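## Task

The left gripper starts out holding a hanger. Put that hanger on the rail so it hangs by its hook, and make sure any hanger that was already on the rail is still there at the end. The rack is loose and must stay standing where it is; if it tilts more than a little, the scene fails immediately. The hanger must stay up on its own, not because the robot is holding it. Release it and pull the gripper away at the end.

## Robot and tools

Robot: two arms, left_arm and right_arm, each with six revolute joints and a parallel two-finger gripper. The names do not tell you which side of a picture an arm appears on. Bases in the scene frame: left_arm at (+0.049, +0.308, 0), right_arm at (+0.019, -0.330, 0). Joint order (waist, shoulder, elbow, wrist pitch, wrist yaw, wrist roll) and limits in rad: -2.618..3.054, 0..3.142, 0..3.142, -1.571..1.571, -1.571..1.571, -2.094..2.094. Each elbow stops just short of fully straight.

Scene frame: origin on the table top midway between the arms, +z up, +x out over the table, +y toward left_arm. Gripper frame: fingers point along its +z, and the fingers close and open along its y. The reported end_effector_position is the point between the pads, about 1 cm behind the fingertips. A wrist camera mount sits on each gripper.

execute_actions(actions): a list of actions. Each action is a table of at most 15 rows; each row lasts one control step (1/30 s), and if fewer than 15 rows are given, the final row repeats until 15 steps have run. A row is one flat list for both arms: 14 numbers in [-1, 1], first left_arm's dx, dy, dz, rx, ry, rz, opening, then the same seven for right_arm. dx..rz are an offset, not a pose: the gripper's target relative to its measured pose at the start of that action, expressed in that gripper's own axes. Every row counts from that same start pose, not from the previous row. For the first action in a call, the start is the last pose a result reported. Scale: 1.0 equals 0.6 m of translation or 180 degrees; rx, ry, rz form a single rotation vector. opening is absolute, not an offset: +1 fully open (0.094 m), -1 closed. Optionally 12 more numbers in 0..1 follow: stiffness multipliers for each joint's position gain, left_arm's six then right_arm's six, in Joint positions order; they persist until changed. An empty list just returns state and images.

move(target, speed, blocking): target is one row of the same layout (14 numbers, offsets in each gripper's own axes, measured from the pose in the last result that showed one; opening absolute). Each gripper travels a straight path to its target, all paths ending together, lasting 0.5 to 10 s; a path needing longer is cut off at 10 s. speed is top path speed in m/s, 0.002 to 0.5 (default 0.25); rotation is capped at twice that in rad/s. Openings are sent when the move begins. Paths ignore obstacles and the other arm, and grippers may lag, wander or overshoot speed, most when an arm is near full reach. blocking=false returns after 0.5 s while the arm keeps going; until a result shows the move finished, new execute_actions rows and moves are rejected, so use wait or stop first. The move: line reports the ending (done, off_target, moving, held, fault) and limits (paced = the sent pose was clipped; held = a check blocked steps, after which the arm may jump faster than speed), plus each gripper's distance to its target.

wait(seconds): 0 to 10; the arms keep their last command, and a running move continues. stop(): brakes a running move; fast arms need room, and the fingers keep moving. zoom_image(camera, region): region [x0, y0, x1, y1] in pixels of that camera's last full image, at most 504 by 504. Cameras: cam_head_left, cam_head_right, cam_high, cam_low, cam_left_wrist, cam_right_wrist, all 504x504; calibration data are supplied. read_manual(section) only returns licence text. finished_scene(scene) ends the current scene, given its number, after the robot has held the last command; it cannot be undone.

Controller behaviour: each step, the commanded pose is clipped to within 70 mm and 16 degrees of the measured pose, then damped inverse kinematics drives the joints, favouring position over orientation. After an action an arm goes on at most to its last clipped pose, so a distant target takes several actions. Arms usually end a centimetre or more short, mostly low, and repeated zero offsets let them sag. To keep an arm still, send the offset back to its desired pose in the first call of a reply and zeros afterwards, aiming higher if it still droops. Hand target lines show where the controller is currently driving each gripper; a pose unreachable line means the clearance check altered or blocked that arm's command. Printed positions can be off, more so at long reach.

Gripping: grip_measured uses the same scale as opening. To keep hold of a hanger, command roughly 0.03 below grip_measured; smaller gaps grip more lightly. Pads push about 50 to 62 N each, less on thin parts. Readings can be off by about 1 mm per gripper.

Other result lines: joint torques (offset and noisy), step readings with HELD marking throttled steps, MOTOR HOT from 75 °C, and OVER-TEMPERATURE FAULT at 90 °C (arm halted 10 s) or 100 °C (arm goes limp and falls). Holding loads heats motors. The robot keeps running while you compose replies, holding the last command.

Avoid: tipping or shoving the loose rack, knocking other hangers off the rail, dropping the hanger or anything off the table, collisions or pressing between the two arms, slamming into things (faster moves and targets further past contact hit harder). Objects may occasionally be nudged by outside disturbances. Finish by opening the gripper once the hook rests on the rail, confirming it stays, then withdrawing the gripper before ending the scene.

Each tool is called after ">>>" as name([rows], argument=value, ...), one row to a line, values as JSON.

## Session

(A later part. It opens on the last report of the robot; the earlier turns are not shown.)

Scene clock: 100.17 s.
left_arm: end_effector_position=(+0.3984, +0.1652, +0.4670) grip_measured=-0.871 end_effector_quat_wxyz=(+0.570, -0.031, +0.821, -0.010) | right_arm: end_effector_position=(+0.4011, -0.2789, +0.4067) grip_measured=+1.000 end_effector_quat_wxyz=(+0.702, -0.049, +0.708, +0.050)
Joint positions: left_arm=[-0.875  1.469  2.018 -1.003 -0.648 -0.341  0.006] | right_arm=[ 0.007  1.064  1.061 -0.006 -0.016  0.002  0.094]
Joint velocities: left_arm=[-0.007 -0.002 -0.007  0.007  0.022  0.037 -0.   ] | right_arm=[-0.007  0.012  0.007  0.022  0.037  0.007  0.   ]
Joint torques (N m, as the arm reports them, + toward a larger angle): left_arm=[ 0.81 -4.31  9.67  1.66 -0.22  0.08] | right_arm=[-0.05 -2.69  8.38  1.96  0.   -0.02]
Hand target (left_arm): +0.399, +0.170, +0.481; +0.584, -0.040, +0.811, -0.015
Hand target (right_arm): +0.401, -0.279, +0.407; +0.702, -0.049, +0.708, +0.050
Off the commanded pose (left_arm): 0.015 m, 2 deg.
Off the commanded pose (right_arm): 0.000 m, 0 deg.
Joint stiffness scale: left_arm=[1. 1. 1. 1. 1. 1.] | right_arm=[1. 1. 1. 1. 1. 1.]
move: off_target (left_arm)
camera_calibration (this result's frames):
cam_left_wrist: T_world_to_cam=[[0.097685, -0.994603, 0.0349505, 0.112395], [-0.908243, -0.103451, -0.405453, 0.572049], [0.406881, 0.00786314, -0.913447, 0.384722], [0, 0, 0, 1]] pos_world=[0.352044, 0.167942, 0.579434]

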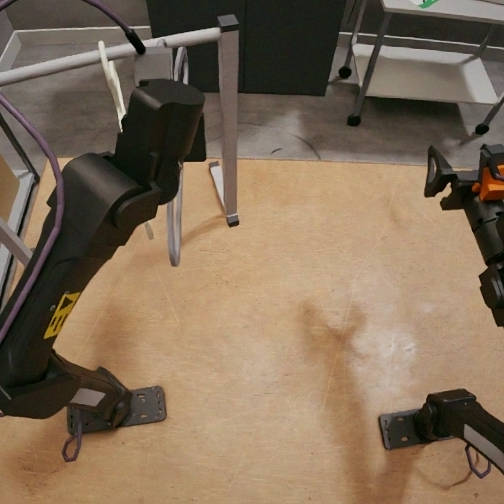

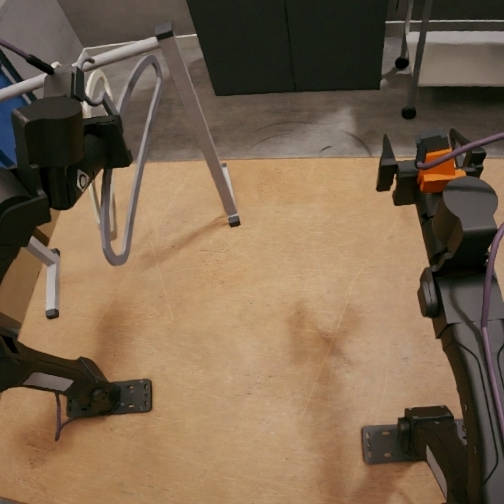

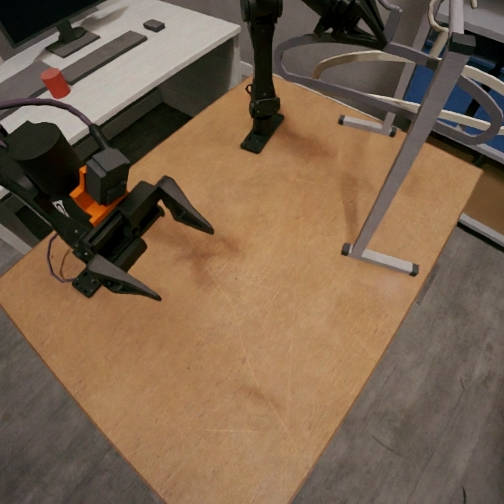

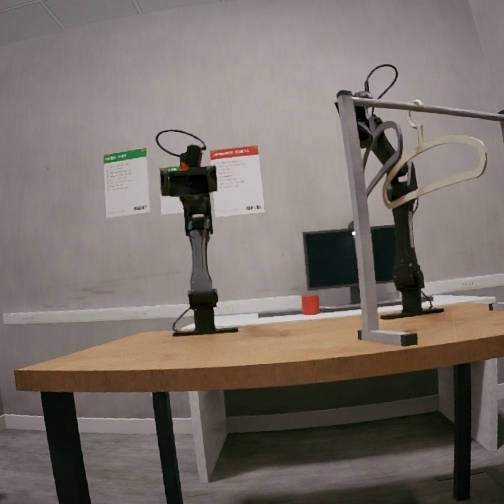

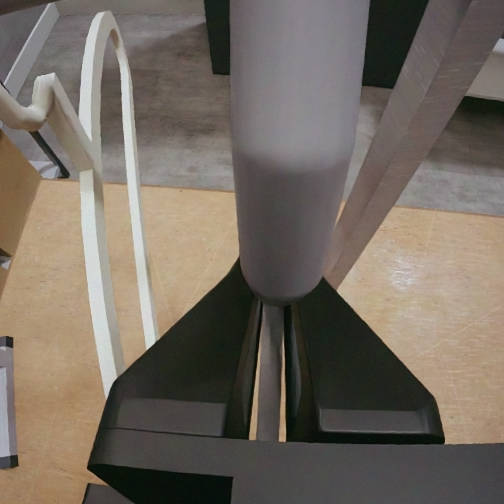

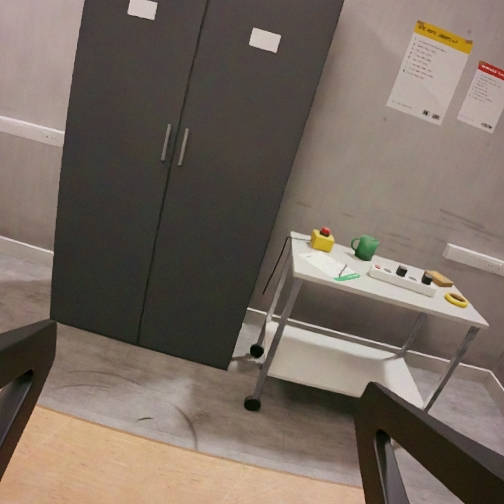

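>>> move(target=[-0.052,0,0.087,0,0,0,-1,0,0,0,0,0,0,1], speed=0.04)

>>> zoom_image(camera="cam_low", region=[320,70,460,210])

>>> zoom_image(camera="cam_head_right", region=[30,20,190,180])

Scene clock: 108.27 s.
left_arm: end_effector_position=(+0.4579, +0.1628, +0.4606) grip_measured=-0.871 end_effector_quat_wxyz=(+0.554, -0.023, +0.832, -0.002) | right_arm: end_effector_position=(+0.4011, -0.2789, +0.4067) grip_measured=+1.000 end_effector_quat_wxyz=(+0.702, -0.049, +0.708, +0.050)
Joint positions: left_arm=[-0.747  1.673  2.226 -1.017 -0.524 -0.277  0.006] | right_arm=[ 0.007  1.064  1.061 -0.006 -0.016  0.002  0.094]
Joint velocities: left_arm=[ 0.012 -0.022  0.002 -0.022 -0.037  0.081  0.001] | right_arm=[ 0.012 -0.002 -0.007  0.007 -0.066  0.066  0.   ]
Joint torques (N m, as the arm reports them, + toward a larger angle): left_arm=[ 0.77 -6.55  9.77  1.73 -0.18  0.1 ] | right_arm=[-0.01 -2.7   8.33  1.96  0.   -0.01]
Hand target (left_arm): +0.457, +0.168, +0.477; +0.571, -0.031, +0.820, -0.009
Hand target (right_arm): +0.401, -0.279, +0.407; +0.702, -0.049, +0.708, +0.050
Off the commanded pose (left_arm): 0.018 m, 3 deg.
Off the commanded pose (right_arm): 0.000 m, 0 deg.
Joint stiffness scale: left_arm=[1. 1. 1. 1. 1. 1.] | right_arm=[1. 1. 1. 1. 1. 1.]
move: off_target (left_arm)
camera_calibration (this result's frames):
cam_left_wrist: T_world_to_cam=[[0.0927726, -0.995624, 0.0112232, 0.117799], [-0.924501, -0.0903198, -0.370324, 0.612303], [0.369718, 0.0239801, -0.928835, 0.376127], [0, 0, 0, 1]] pos_world=[0.416086, 0.163567, 0.574788]

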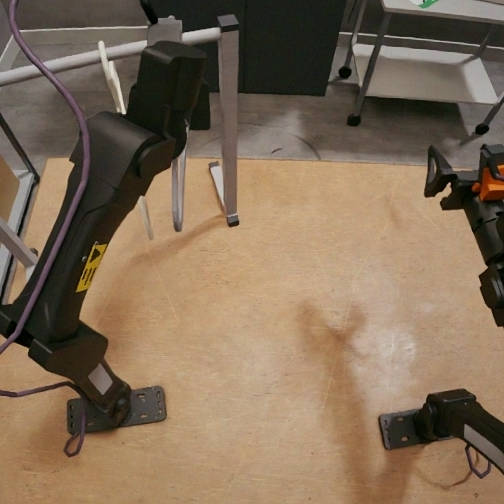

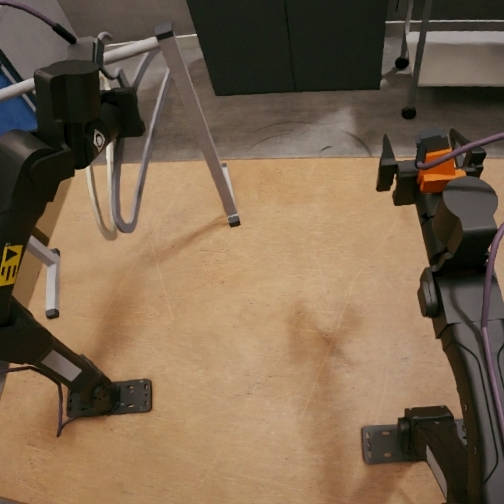

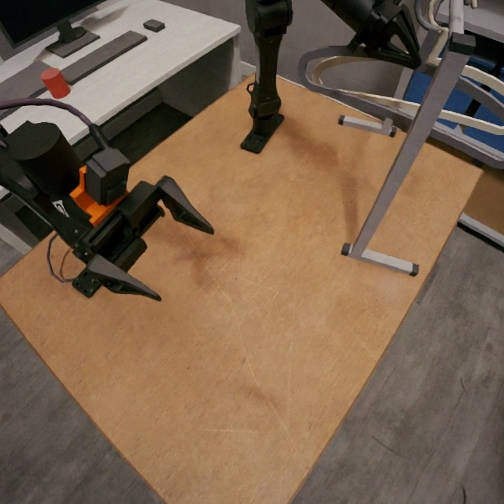

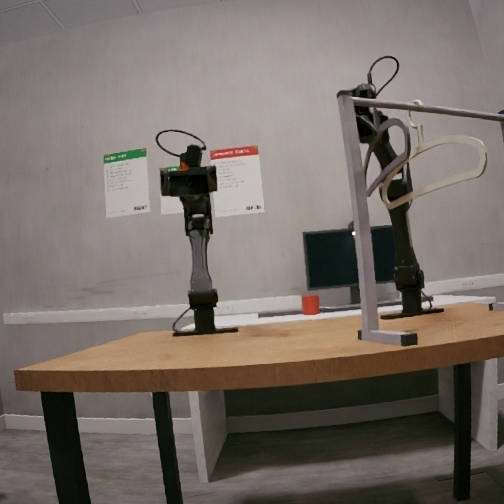

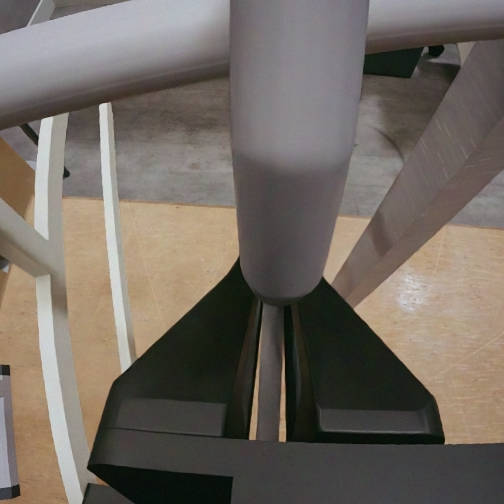

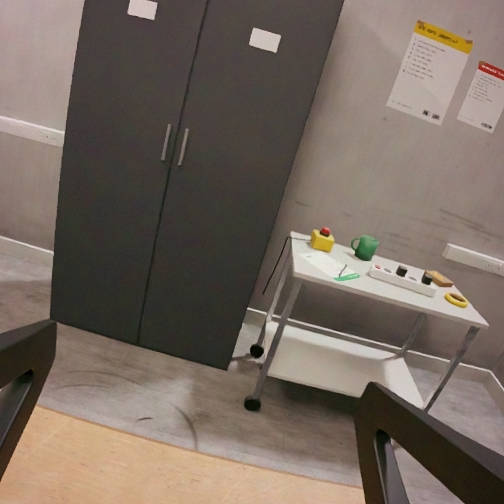

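Region (320, 70, 460, 210) of cam_low's 504x504 image, scaled by 3.600, with more detail than that image has.

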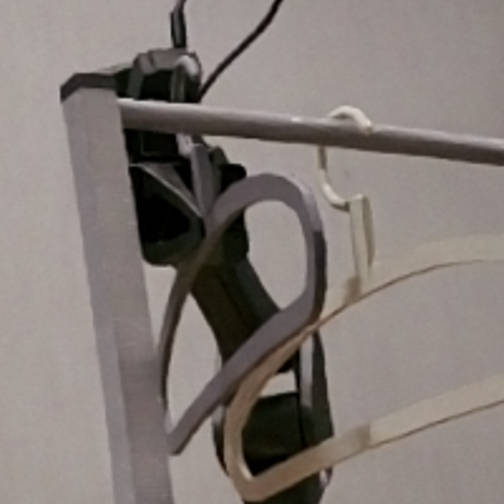

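Region (30, 20, 190, 180) of cam_head_right's 504x504 image, scaled by 3.150, with more detail than that image has.

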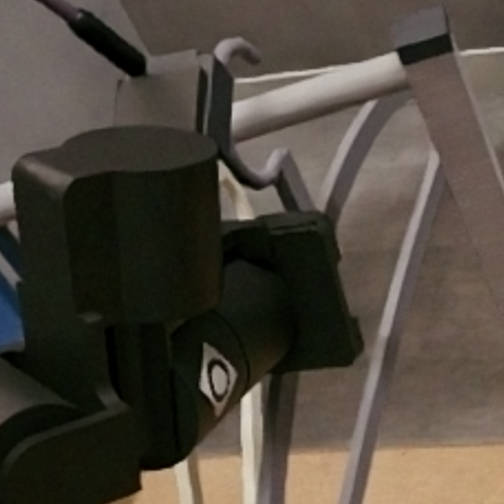

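>>> move(target=[-0.04,0,0.05,0,0,0,-1,0,0,0,0,0,0,1], speed=0.03)

>>> zoom_image(camera="cam_low", region=[320,70,460,210])

>>> zoom_image(camera="cam_high", region=[344,0,504,120])

Scene clock: 114.07 s.
left_arm: end_effector_position=(+0.4957, +0.1588, +0.4545) grip_measured=-0.871 end_effector_quat_wxyz=(+0.538, -0.017, +0.843, +0.003) | right_arm: end_effector_position=(+0.4011, -0.2789, +0.4067) grip_measured=+1.000 end_effector_quat_wxyz=(+0.702, -0.049, +0.708, +0.050)
Joint positions: left_arm=[-0.692  1.874  2.5   -1.118 -0.468 -0.253  0.006] | right_arm=[ 0.007  1.064  1.061 -0.006 -0.016  0.002  0.094]
Joint velocities: left_arm=[-0.012  0.007  0.037 -0.081 -0.081 -0.022  0.   ] | right_arm=[-0.007 -0.002 -0.002 -0.051  0.022 -0.007  0.   ]
Joint torques (N m, as the arm reports them, + toward a larger angle): left_arm=[ 0.78 -8.24  9.42  1.74 -0.16  0.1 ] | right_arm=[-0.06 -2.68  8.35  1.97 -0.01 -0.03]
Hand target (left_arm): +0.494, +0.164, +0.470; +0.554, -0.023, +0.832, -0.002
Hand target (right_arm): +0.401, -0.279, +0.407; +0.702, -0.049, +0.708, +0.050
Off the commanded pose (left_arm): 0.018 m, 2 deg.
Off the commanded pose (right_arm): 0.000 m, 0 deg.
Joint stiffness scale: left_arm=[1. 1. 1. 1. 1. 1.] | right_arm=[1. 1. 1. 1. 1. 1.]
move: off_target (left_arm)
camera_calibration (this result's frames):
cam_left_wrist: T_world_to_cam=[[0.0878864, -0.996107, -0.00684805, 0.12106], [-0.938252, -0.0804687, -0.336464, 0.634581], [0.334603, 0.0359958, -0.941671, 0.377959], [0, 0, 0, 1]] pos_world=[0.458291, 0.158048, 0.570255]

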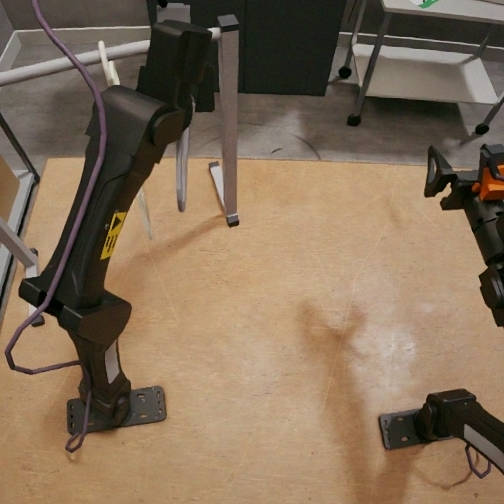

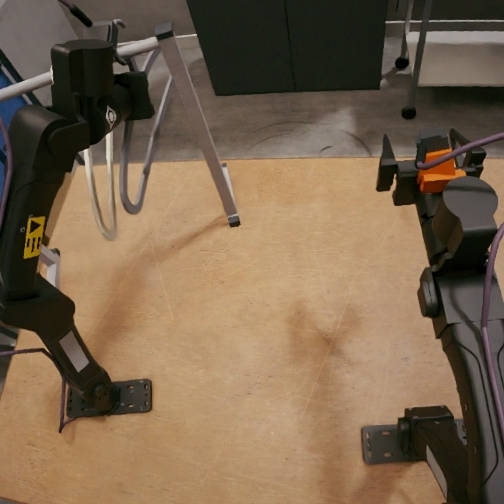

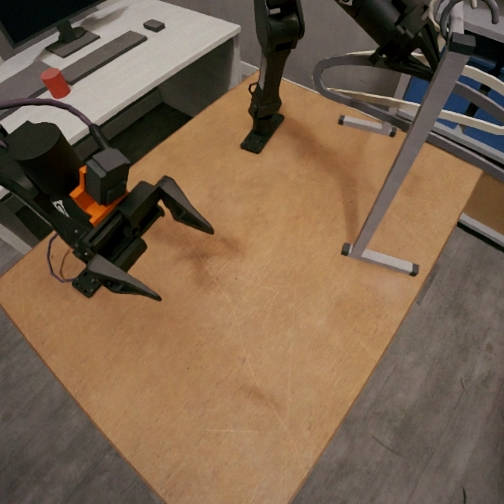

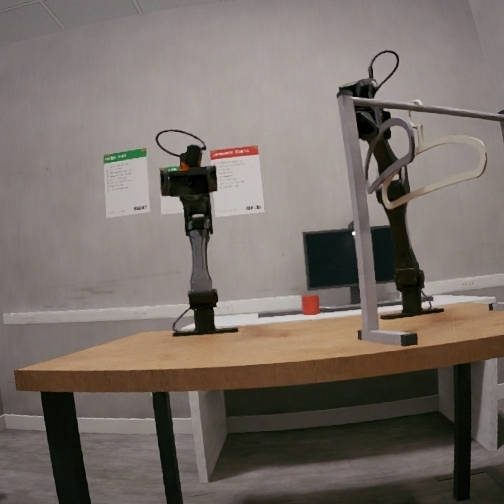

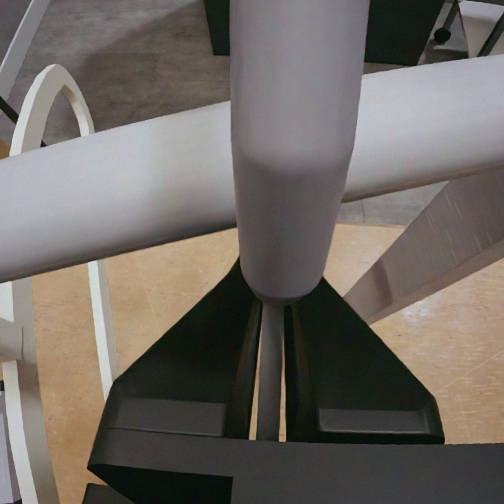

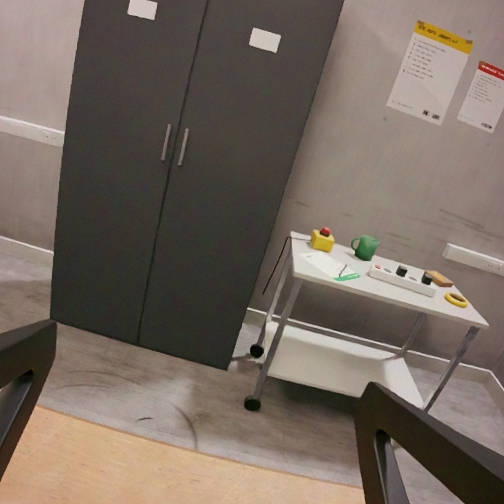

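Region (320, 70, 460, 210) of cam_low's 504x504 image, scaled by 3.600, with more detail than that image has.

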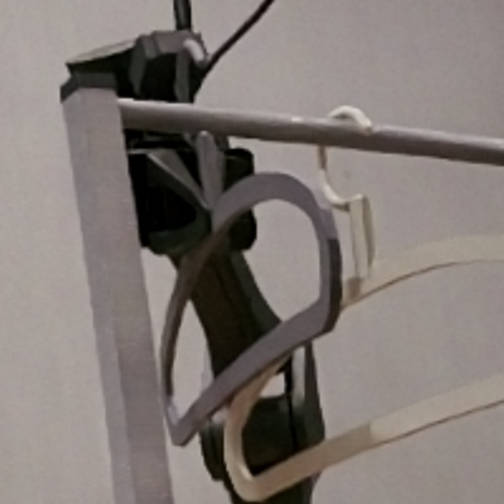

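Region (344, 0, 504, 120) of cam_high's 504x504 image, scaled by 3.150, with more detail than that image has; it fills the top 378 rows of this view, and the rest is white.

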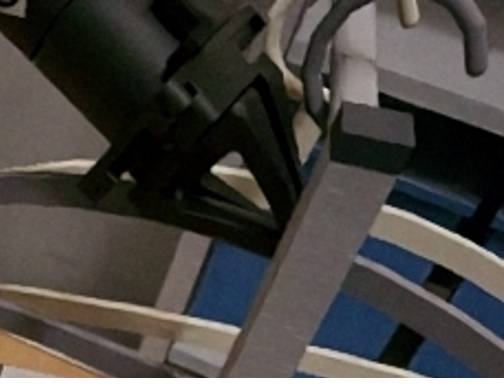

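Rail is within the hook. Lower 4 cm (down = +x, some z).

>>> move(target=[0.045,0,0.02,0,0,0,-1,0,0,0,0,0,0,1], speed=0.03)

>>> zoom_image(camera="cam_low", region=[320,70,460,210])

>>> zoom_image(camera="cam_high", region=[344,0,504,120])

Scene clock: 120.67 s.
left_arm: end_effector_position=(+0.5009, +0.1552, +0.4258) grip_measured=-0.871 end_effector_quat_wxyz=(+0.540, -0.017, +0.841, -0.000) | right_arm: end_effector_position=(+0.4011, -0.2789, +0.4067) grip_measured=+1.000 end_effector_quat_wxyz=(+0.702, -0.049, +0.708, +0.050)
Joint positions: left_arm=[-0.692  1.752  2.171 -0.902 -0.464 -0.252  0.006] | right_arm=[ 0.007  1.064  1.061 -0.006 -0.016  0.002  0.094]
Joint velocities: left_arm=[-0.027  0.012 -0.012  0.007 -0.022  0.022  0.   ] | right_arm=[ 0.012 -0.017 -0.002  0.022 -0.066  0.037  0.   ]
Joint torques (N m, as the arm reports them, + toward a larger angle): left_arm=[-0.12 -9.45  5.47  1.49 -0.22  0.  ] | right_arm=[-0.03 -2.7   8.37  1.96 -0.02 -0.02]
Hand target (left_arm): +0.495, +0.159, +0.425; +0.538, -0.017, +0.843, +0.003
Hand target (right_arm): +0.401, -0.279, +0.407; +0.702, -0.049, +0.708, +0.050
Off the commanded pose (left_arm): 0.007 m, 1 deg.
Off the commanded pose (right_arm): 0.000 m, 0 deg.
Joint stiffness scale: left_arm=[1. 1. 1. 1. 1. 1.] | right_arm=[1. 1. 1. 1. 1. 1.]
move: done
camera_calibration (this result's frames):
cam_left_wrist: T_world_to_cam=[[0.0840583, -0.99646, -0.00115171, 0.116411], [-0.936489, -0.0786043, -0.341775, 0.630586], [0.340474, 0.0298076, -0.939781, 0.346535], [0, 0, 0, 1]] pos_world=[0.462766, 0.155236, 0.541319]

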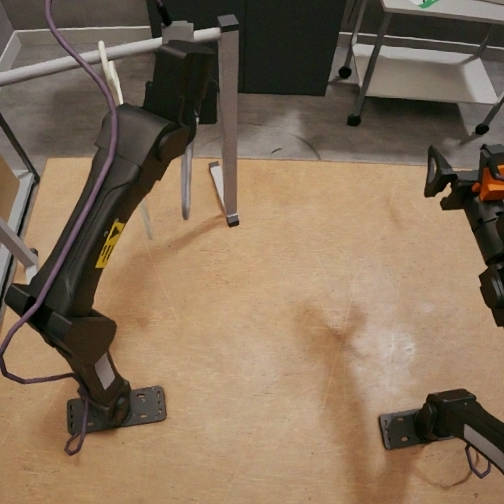

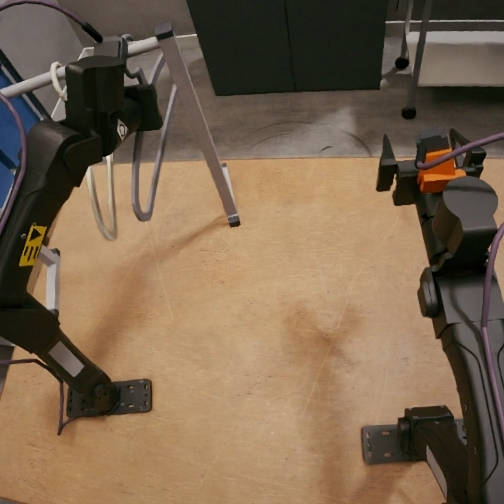

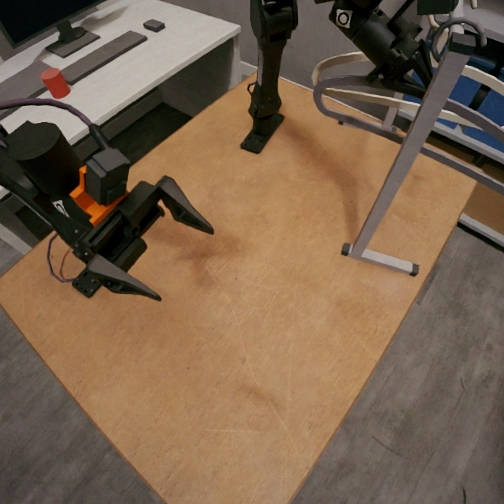

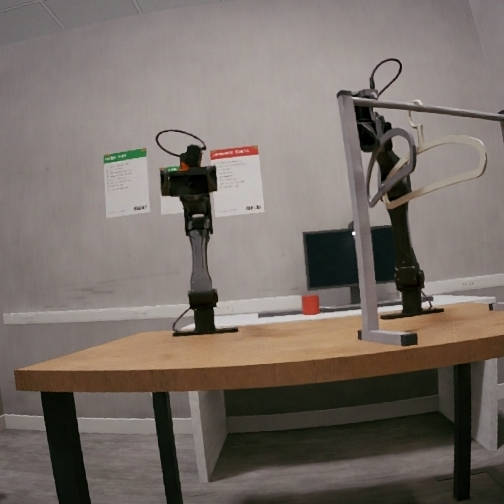

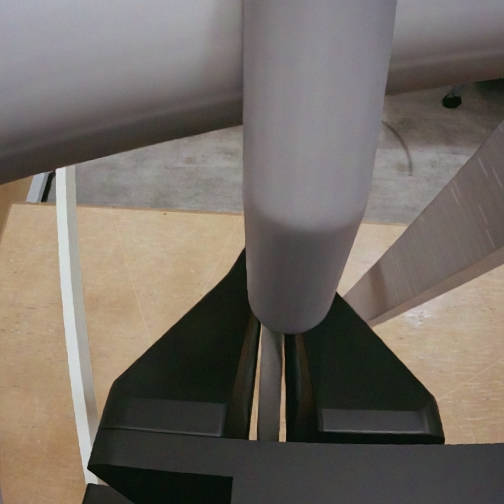

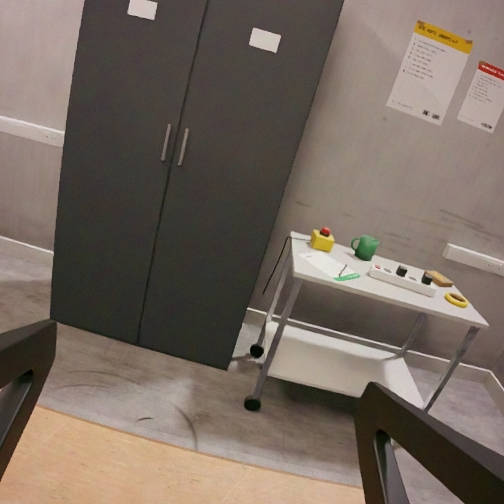

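Region (320, 70, 460, 210) of cam_low's 504x504 image, scaled by 3.600, with more detail than that image has.

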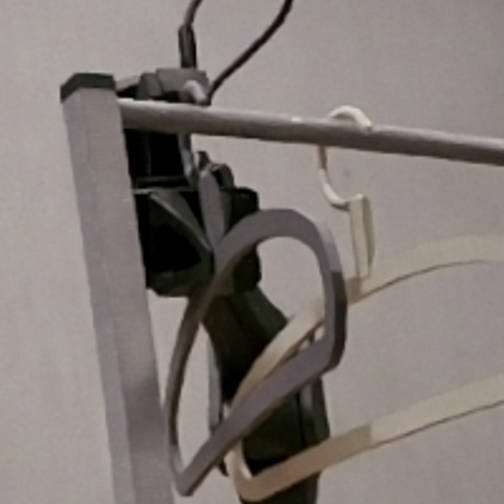

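Region (344, 0, 504, 120) of cam_high's 504x504 image, scaled by 3.150, with more detail than that image has; it fills the top 378 rows of this view, and the rest is white.

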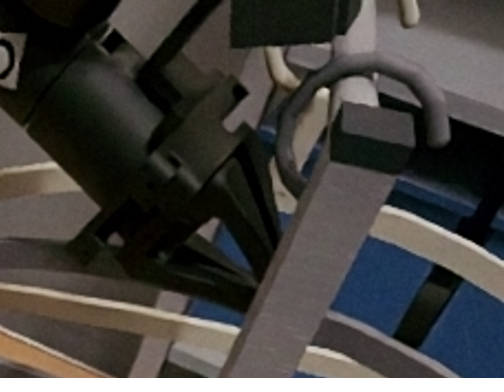

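>>> move(target=[0,0,0,0,0,0,0,0,0,0,0,0,0,1])

>>> move(target=[-0.03,0,-0.25,0,0,0,0,0,0,0,0,0,0,1], speed=0.1)

Scene clock: 125.13 s.
left_arm: end_effector_position=(+0.5009, +0.1552, +0.4260) grip_measured=-0.003 end_effector_quat_wxyz=(+0.541, -0.017, +0.841, -0.001) | right_arm: end_effector_position=(+0.4011, -0.2789, +0.4067) grip_measured=+1.000 end_effector_quat_wxyz=(+0.702, -0.049, +0.708, +0.050)
Joint positions: left_arm=[-0.692  1.752  2.17  -0.901 -0.464 -0.252  0.047] | right_arm=[ 0.007  1.064  1.061 -0.006 -0.016  0.002  0.094]
Joint velocities: left_arm=[ 0.017  0.007 -0.002 -0.007 -0.037 -0.022 -0.   ] | right_arm=[-0.007  0.002 -0.002 -0.007  0.022 -0.081  0.   ]
Joint torques (N m, as the arm reports them, + toward a larger angle): left_arm=[ 0.05 -7.72  7.15  1.57 -0.15  0.  ] | right_arm=[-0.02 -2.69  8.35  1.96 -0.01 -0.01]
Hand target (left_arm): +0.501, +0.155, +0.426; +0.541, -0.017, +0.841, -0.001
Hand target (right_arm): +0.401, -0.279, +0.407; +0.702, -0.049, +0.708, +0.050
Off the commanded pose (left_arm): 0.000 m, 0 deg.
Off the commanded pose (right_arm): 0.000 m, 0 deg.
Joint stiffness scale: left_arm=[1. 1. 1. 1. 1. 1.] | right_arm=[1. 1. 1. 1. 1. 1.]
move: done
camera_calibration (this result's frames):
cam_left_wrist: T_world_to_cam=[[0.0840589, -0.996461, -0.000733975, 0.116242], [-0.936259, -0.0787283, -0.342375, 0.630792], [0.341105, 0.0294669, -0.939563, 0.346347], [0, 0, 0, 1]] pos_world=[0.462673, 0.155286, 0.541467]

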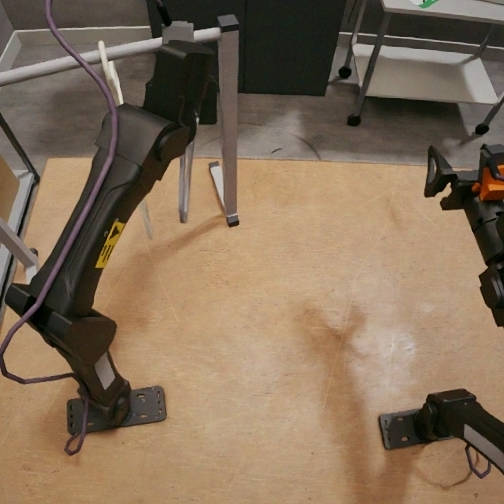

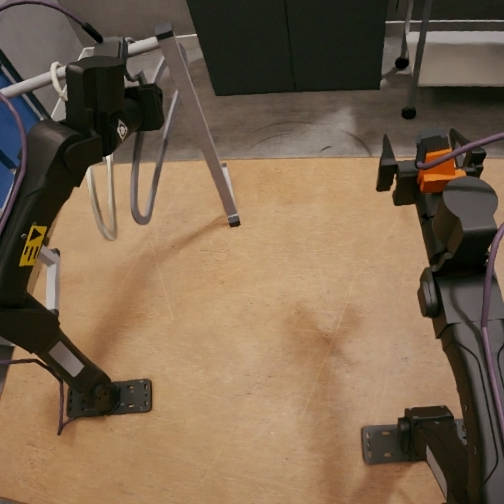

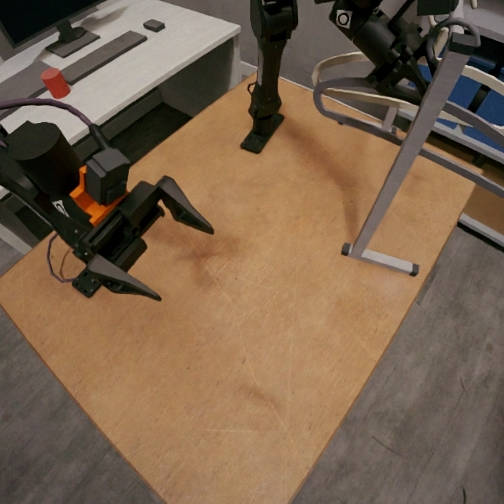

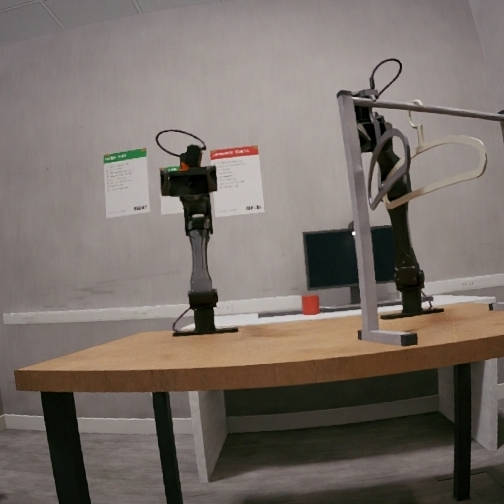

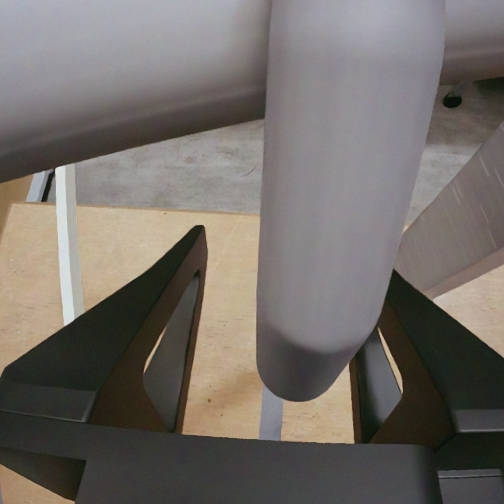

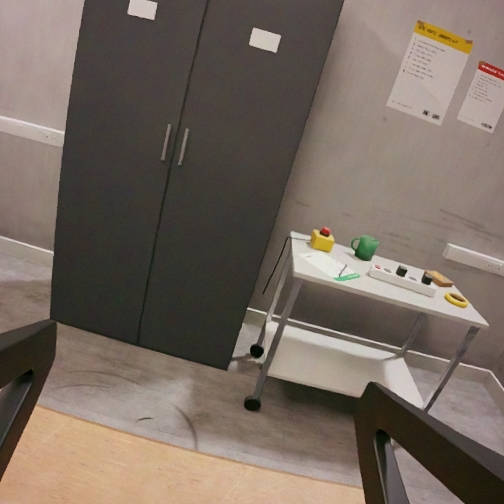

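Scene clock: 127.47 s.
left_arm: end_effector_position=(+0.3760, +0.1522, +0.4990) grip_measured=-0.003 end_effector_quat_wxyz=(+0.538, -0.010, +0.843, -0.001) | right_arm: end_effector_position=(+0.4011, -0.2789, +0.4067) grip_measured=+1.000 end_effector_quat_wxyz=(+0.702, -0.049, +0.708, +0.050)
Joint positions: left_arm=[-0.96   1.814  2.797 -1.557 -0.686 -0.404  0.047] | right_arm=[ 0.007  1.064  1.061 -0.006 -0.016  0.002  0.094]
Joint velocities: left_arm=[ 0.007  0.012  0.007 -0.051 -0.081 -0.022 -0.   ] | right_arm=[ 0.007 -0.022 -0.012 -0.007  0.022 -0.051  0.   ]
Joint torques (N m, as the arm reports them, + toward a larger angle): left_arm=[-0.66 -5.27  6.59  1.41 -0.44 -0.1 ] | right_arm=[-0.1  -2.71  8.39  1.98 -0.01 -0.02]
Hand target (left_arm): +0.373, +0.154, +0.504; +0.545, -0.017, +0.838, -0.005
Hand target (right_arm): +0.401, -0.279, +0.407; +0.702, -0.049, +0.708, +0.050
Off the commanded pose (left_arm): 0.007 m, 1 deg.
Off the commanded pose (right_arm): 0.000 m, 0 deg.
Joint stiffness scale: left_arm=[1. 1. 1. 1. 1. 1.] | right_arm=[1. 1. 1. 1. 1. 1.]
joint sent to its limit (left arm) — the command would take joint 4 (wrist pitch) past its lower limit, so that joint was sent only as far as its limit.
move: done
camera_calibration (this result's frames):
cam_left_wrist: T_world_to_cam=[[0.0714535, -0.997418, -0.00718317, 0.131844], [-0.939087, -0.0648441, -0.337507, 0.535131], [0.33617, 0.0308617, -0.941296, 0.460072], [0, 0, 0, 1]] pos_world=[0.338452, 0.152006, 0.614622]

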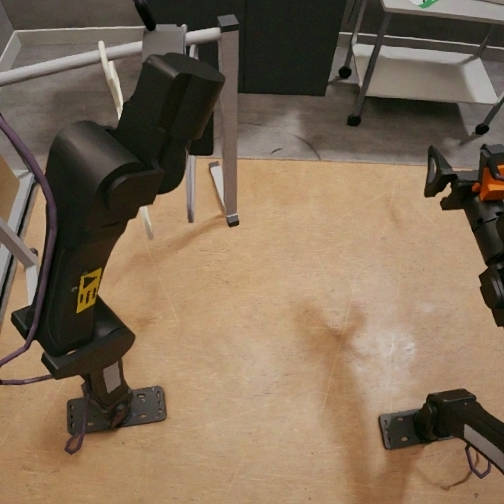

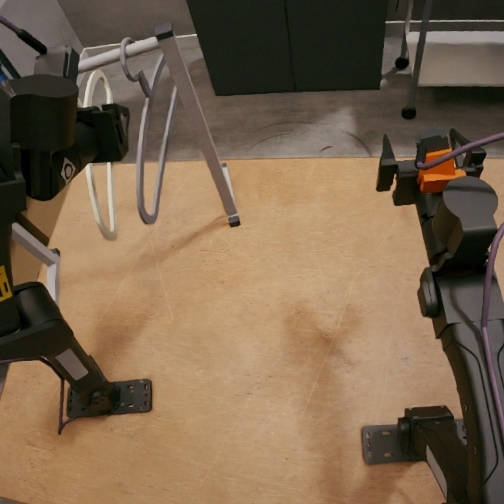

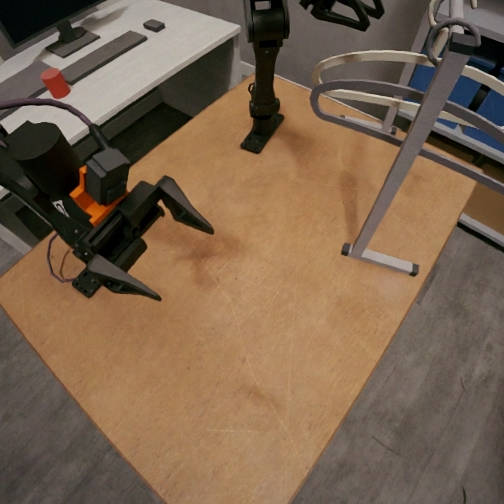

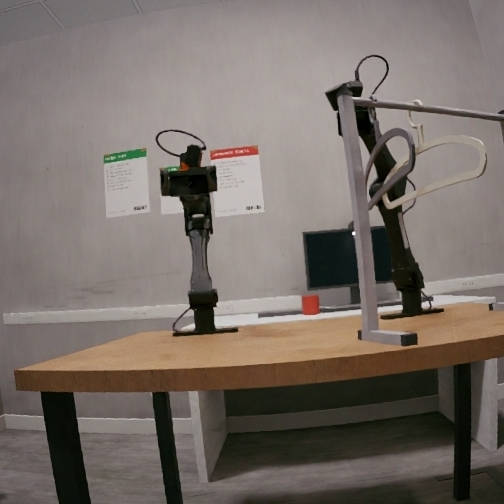

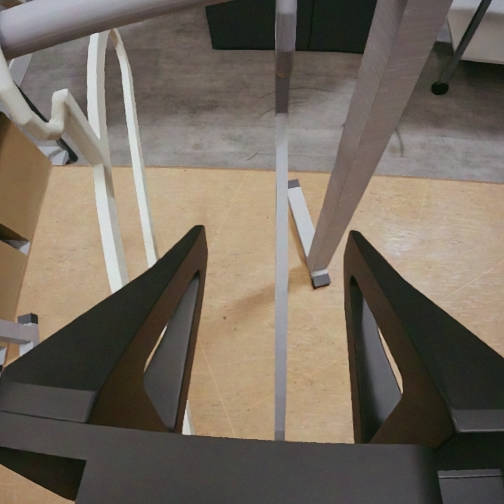

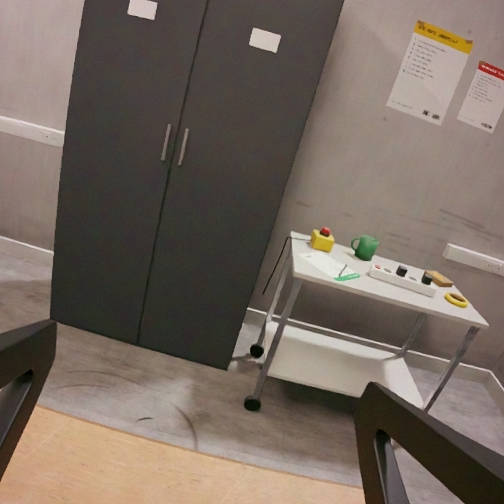

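>>> finished_scene(scene=1)

The scene is finished: the task was done.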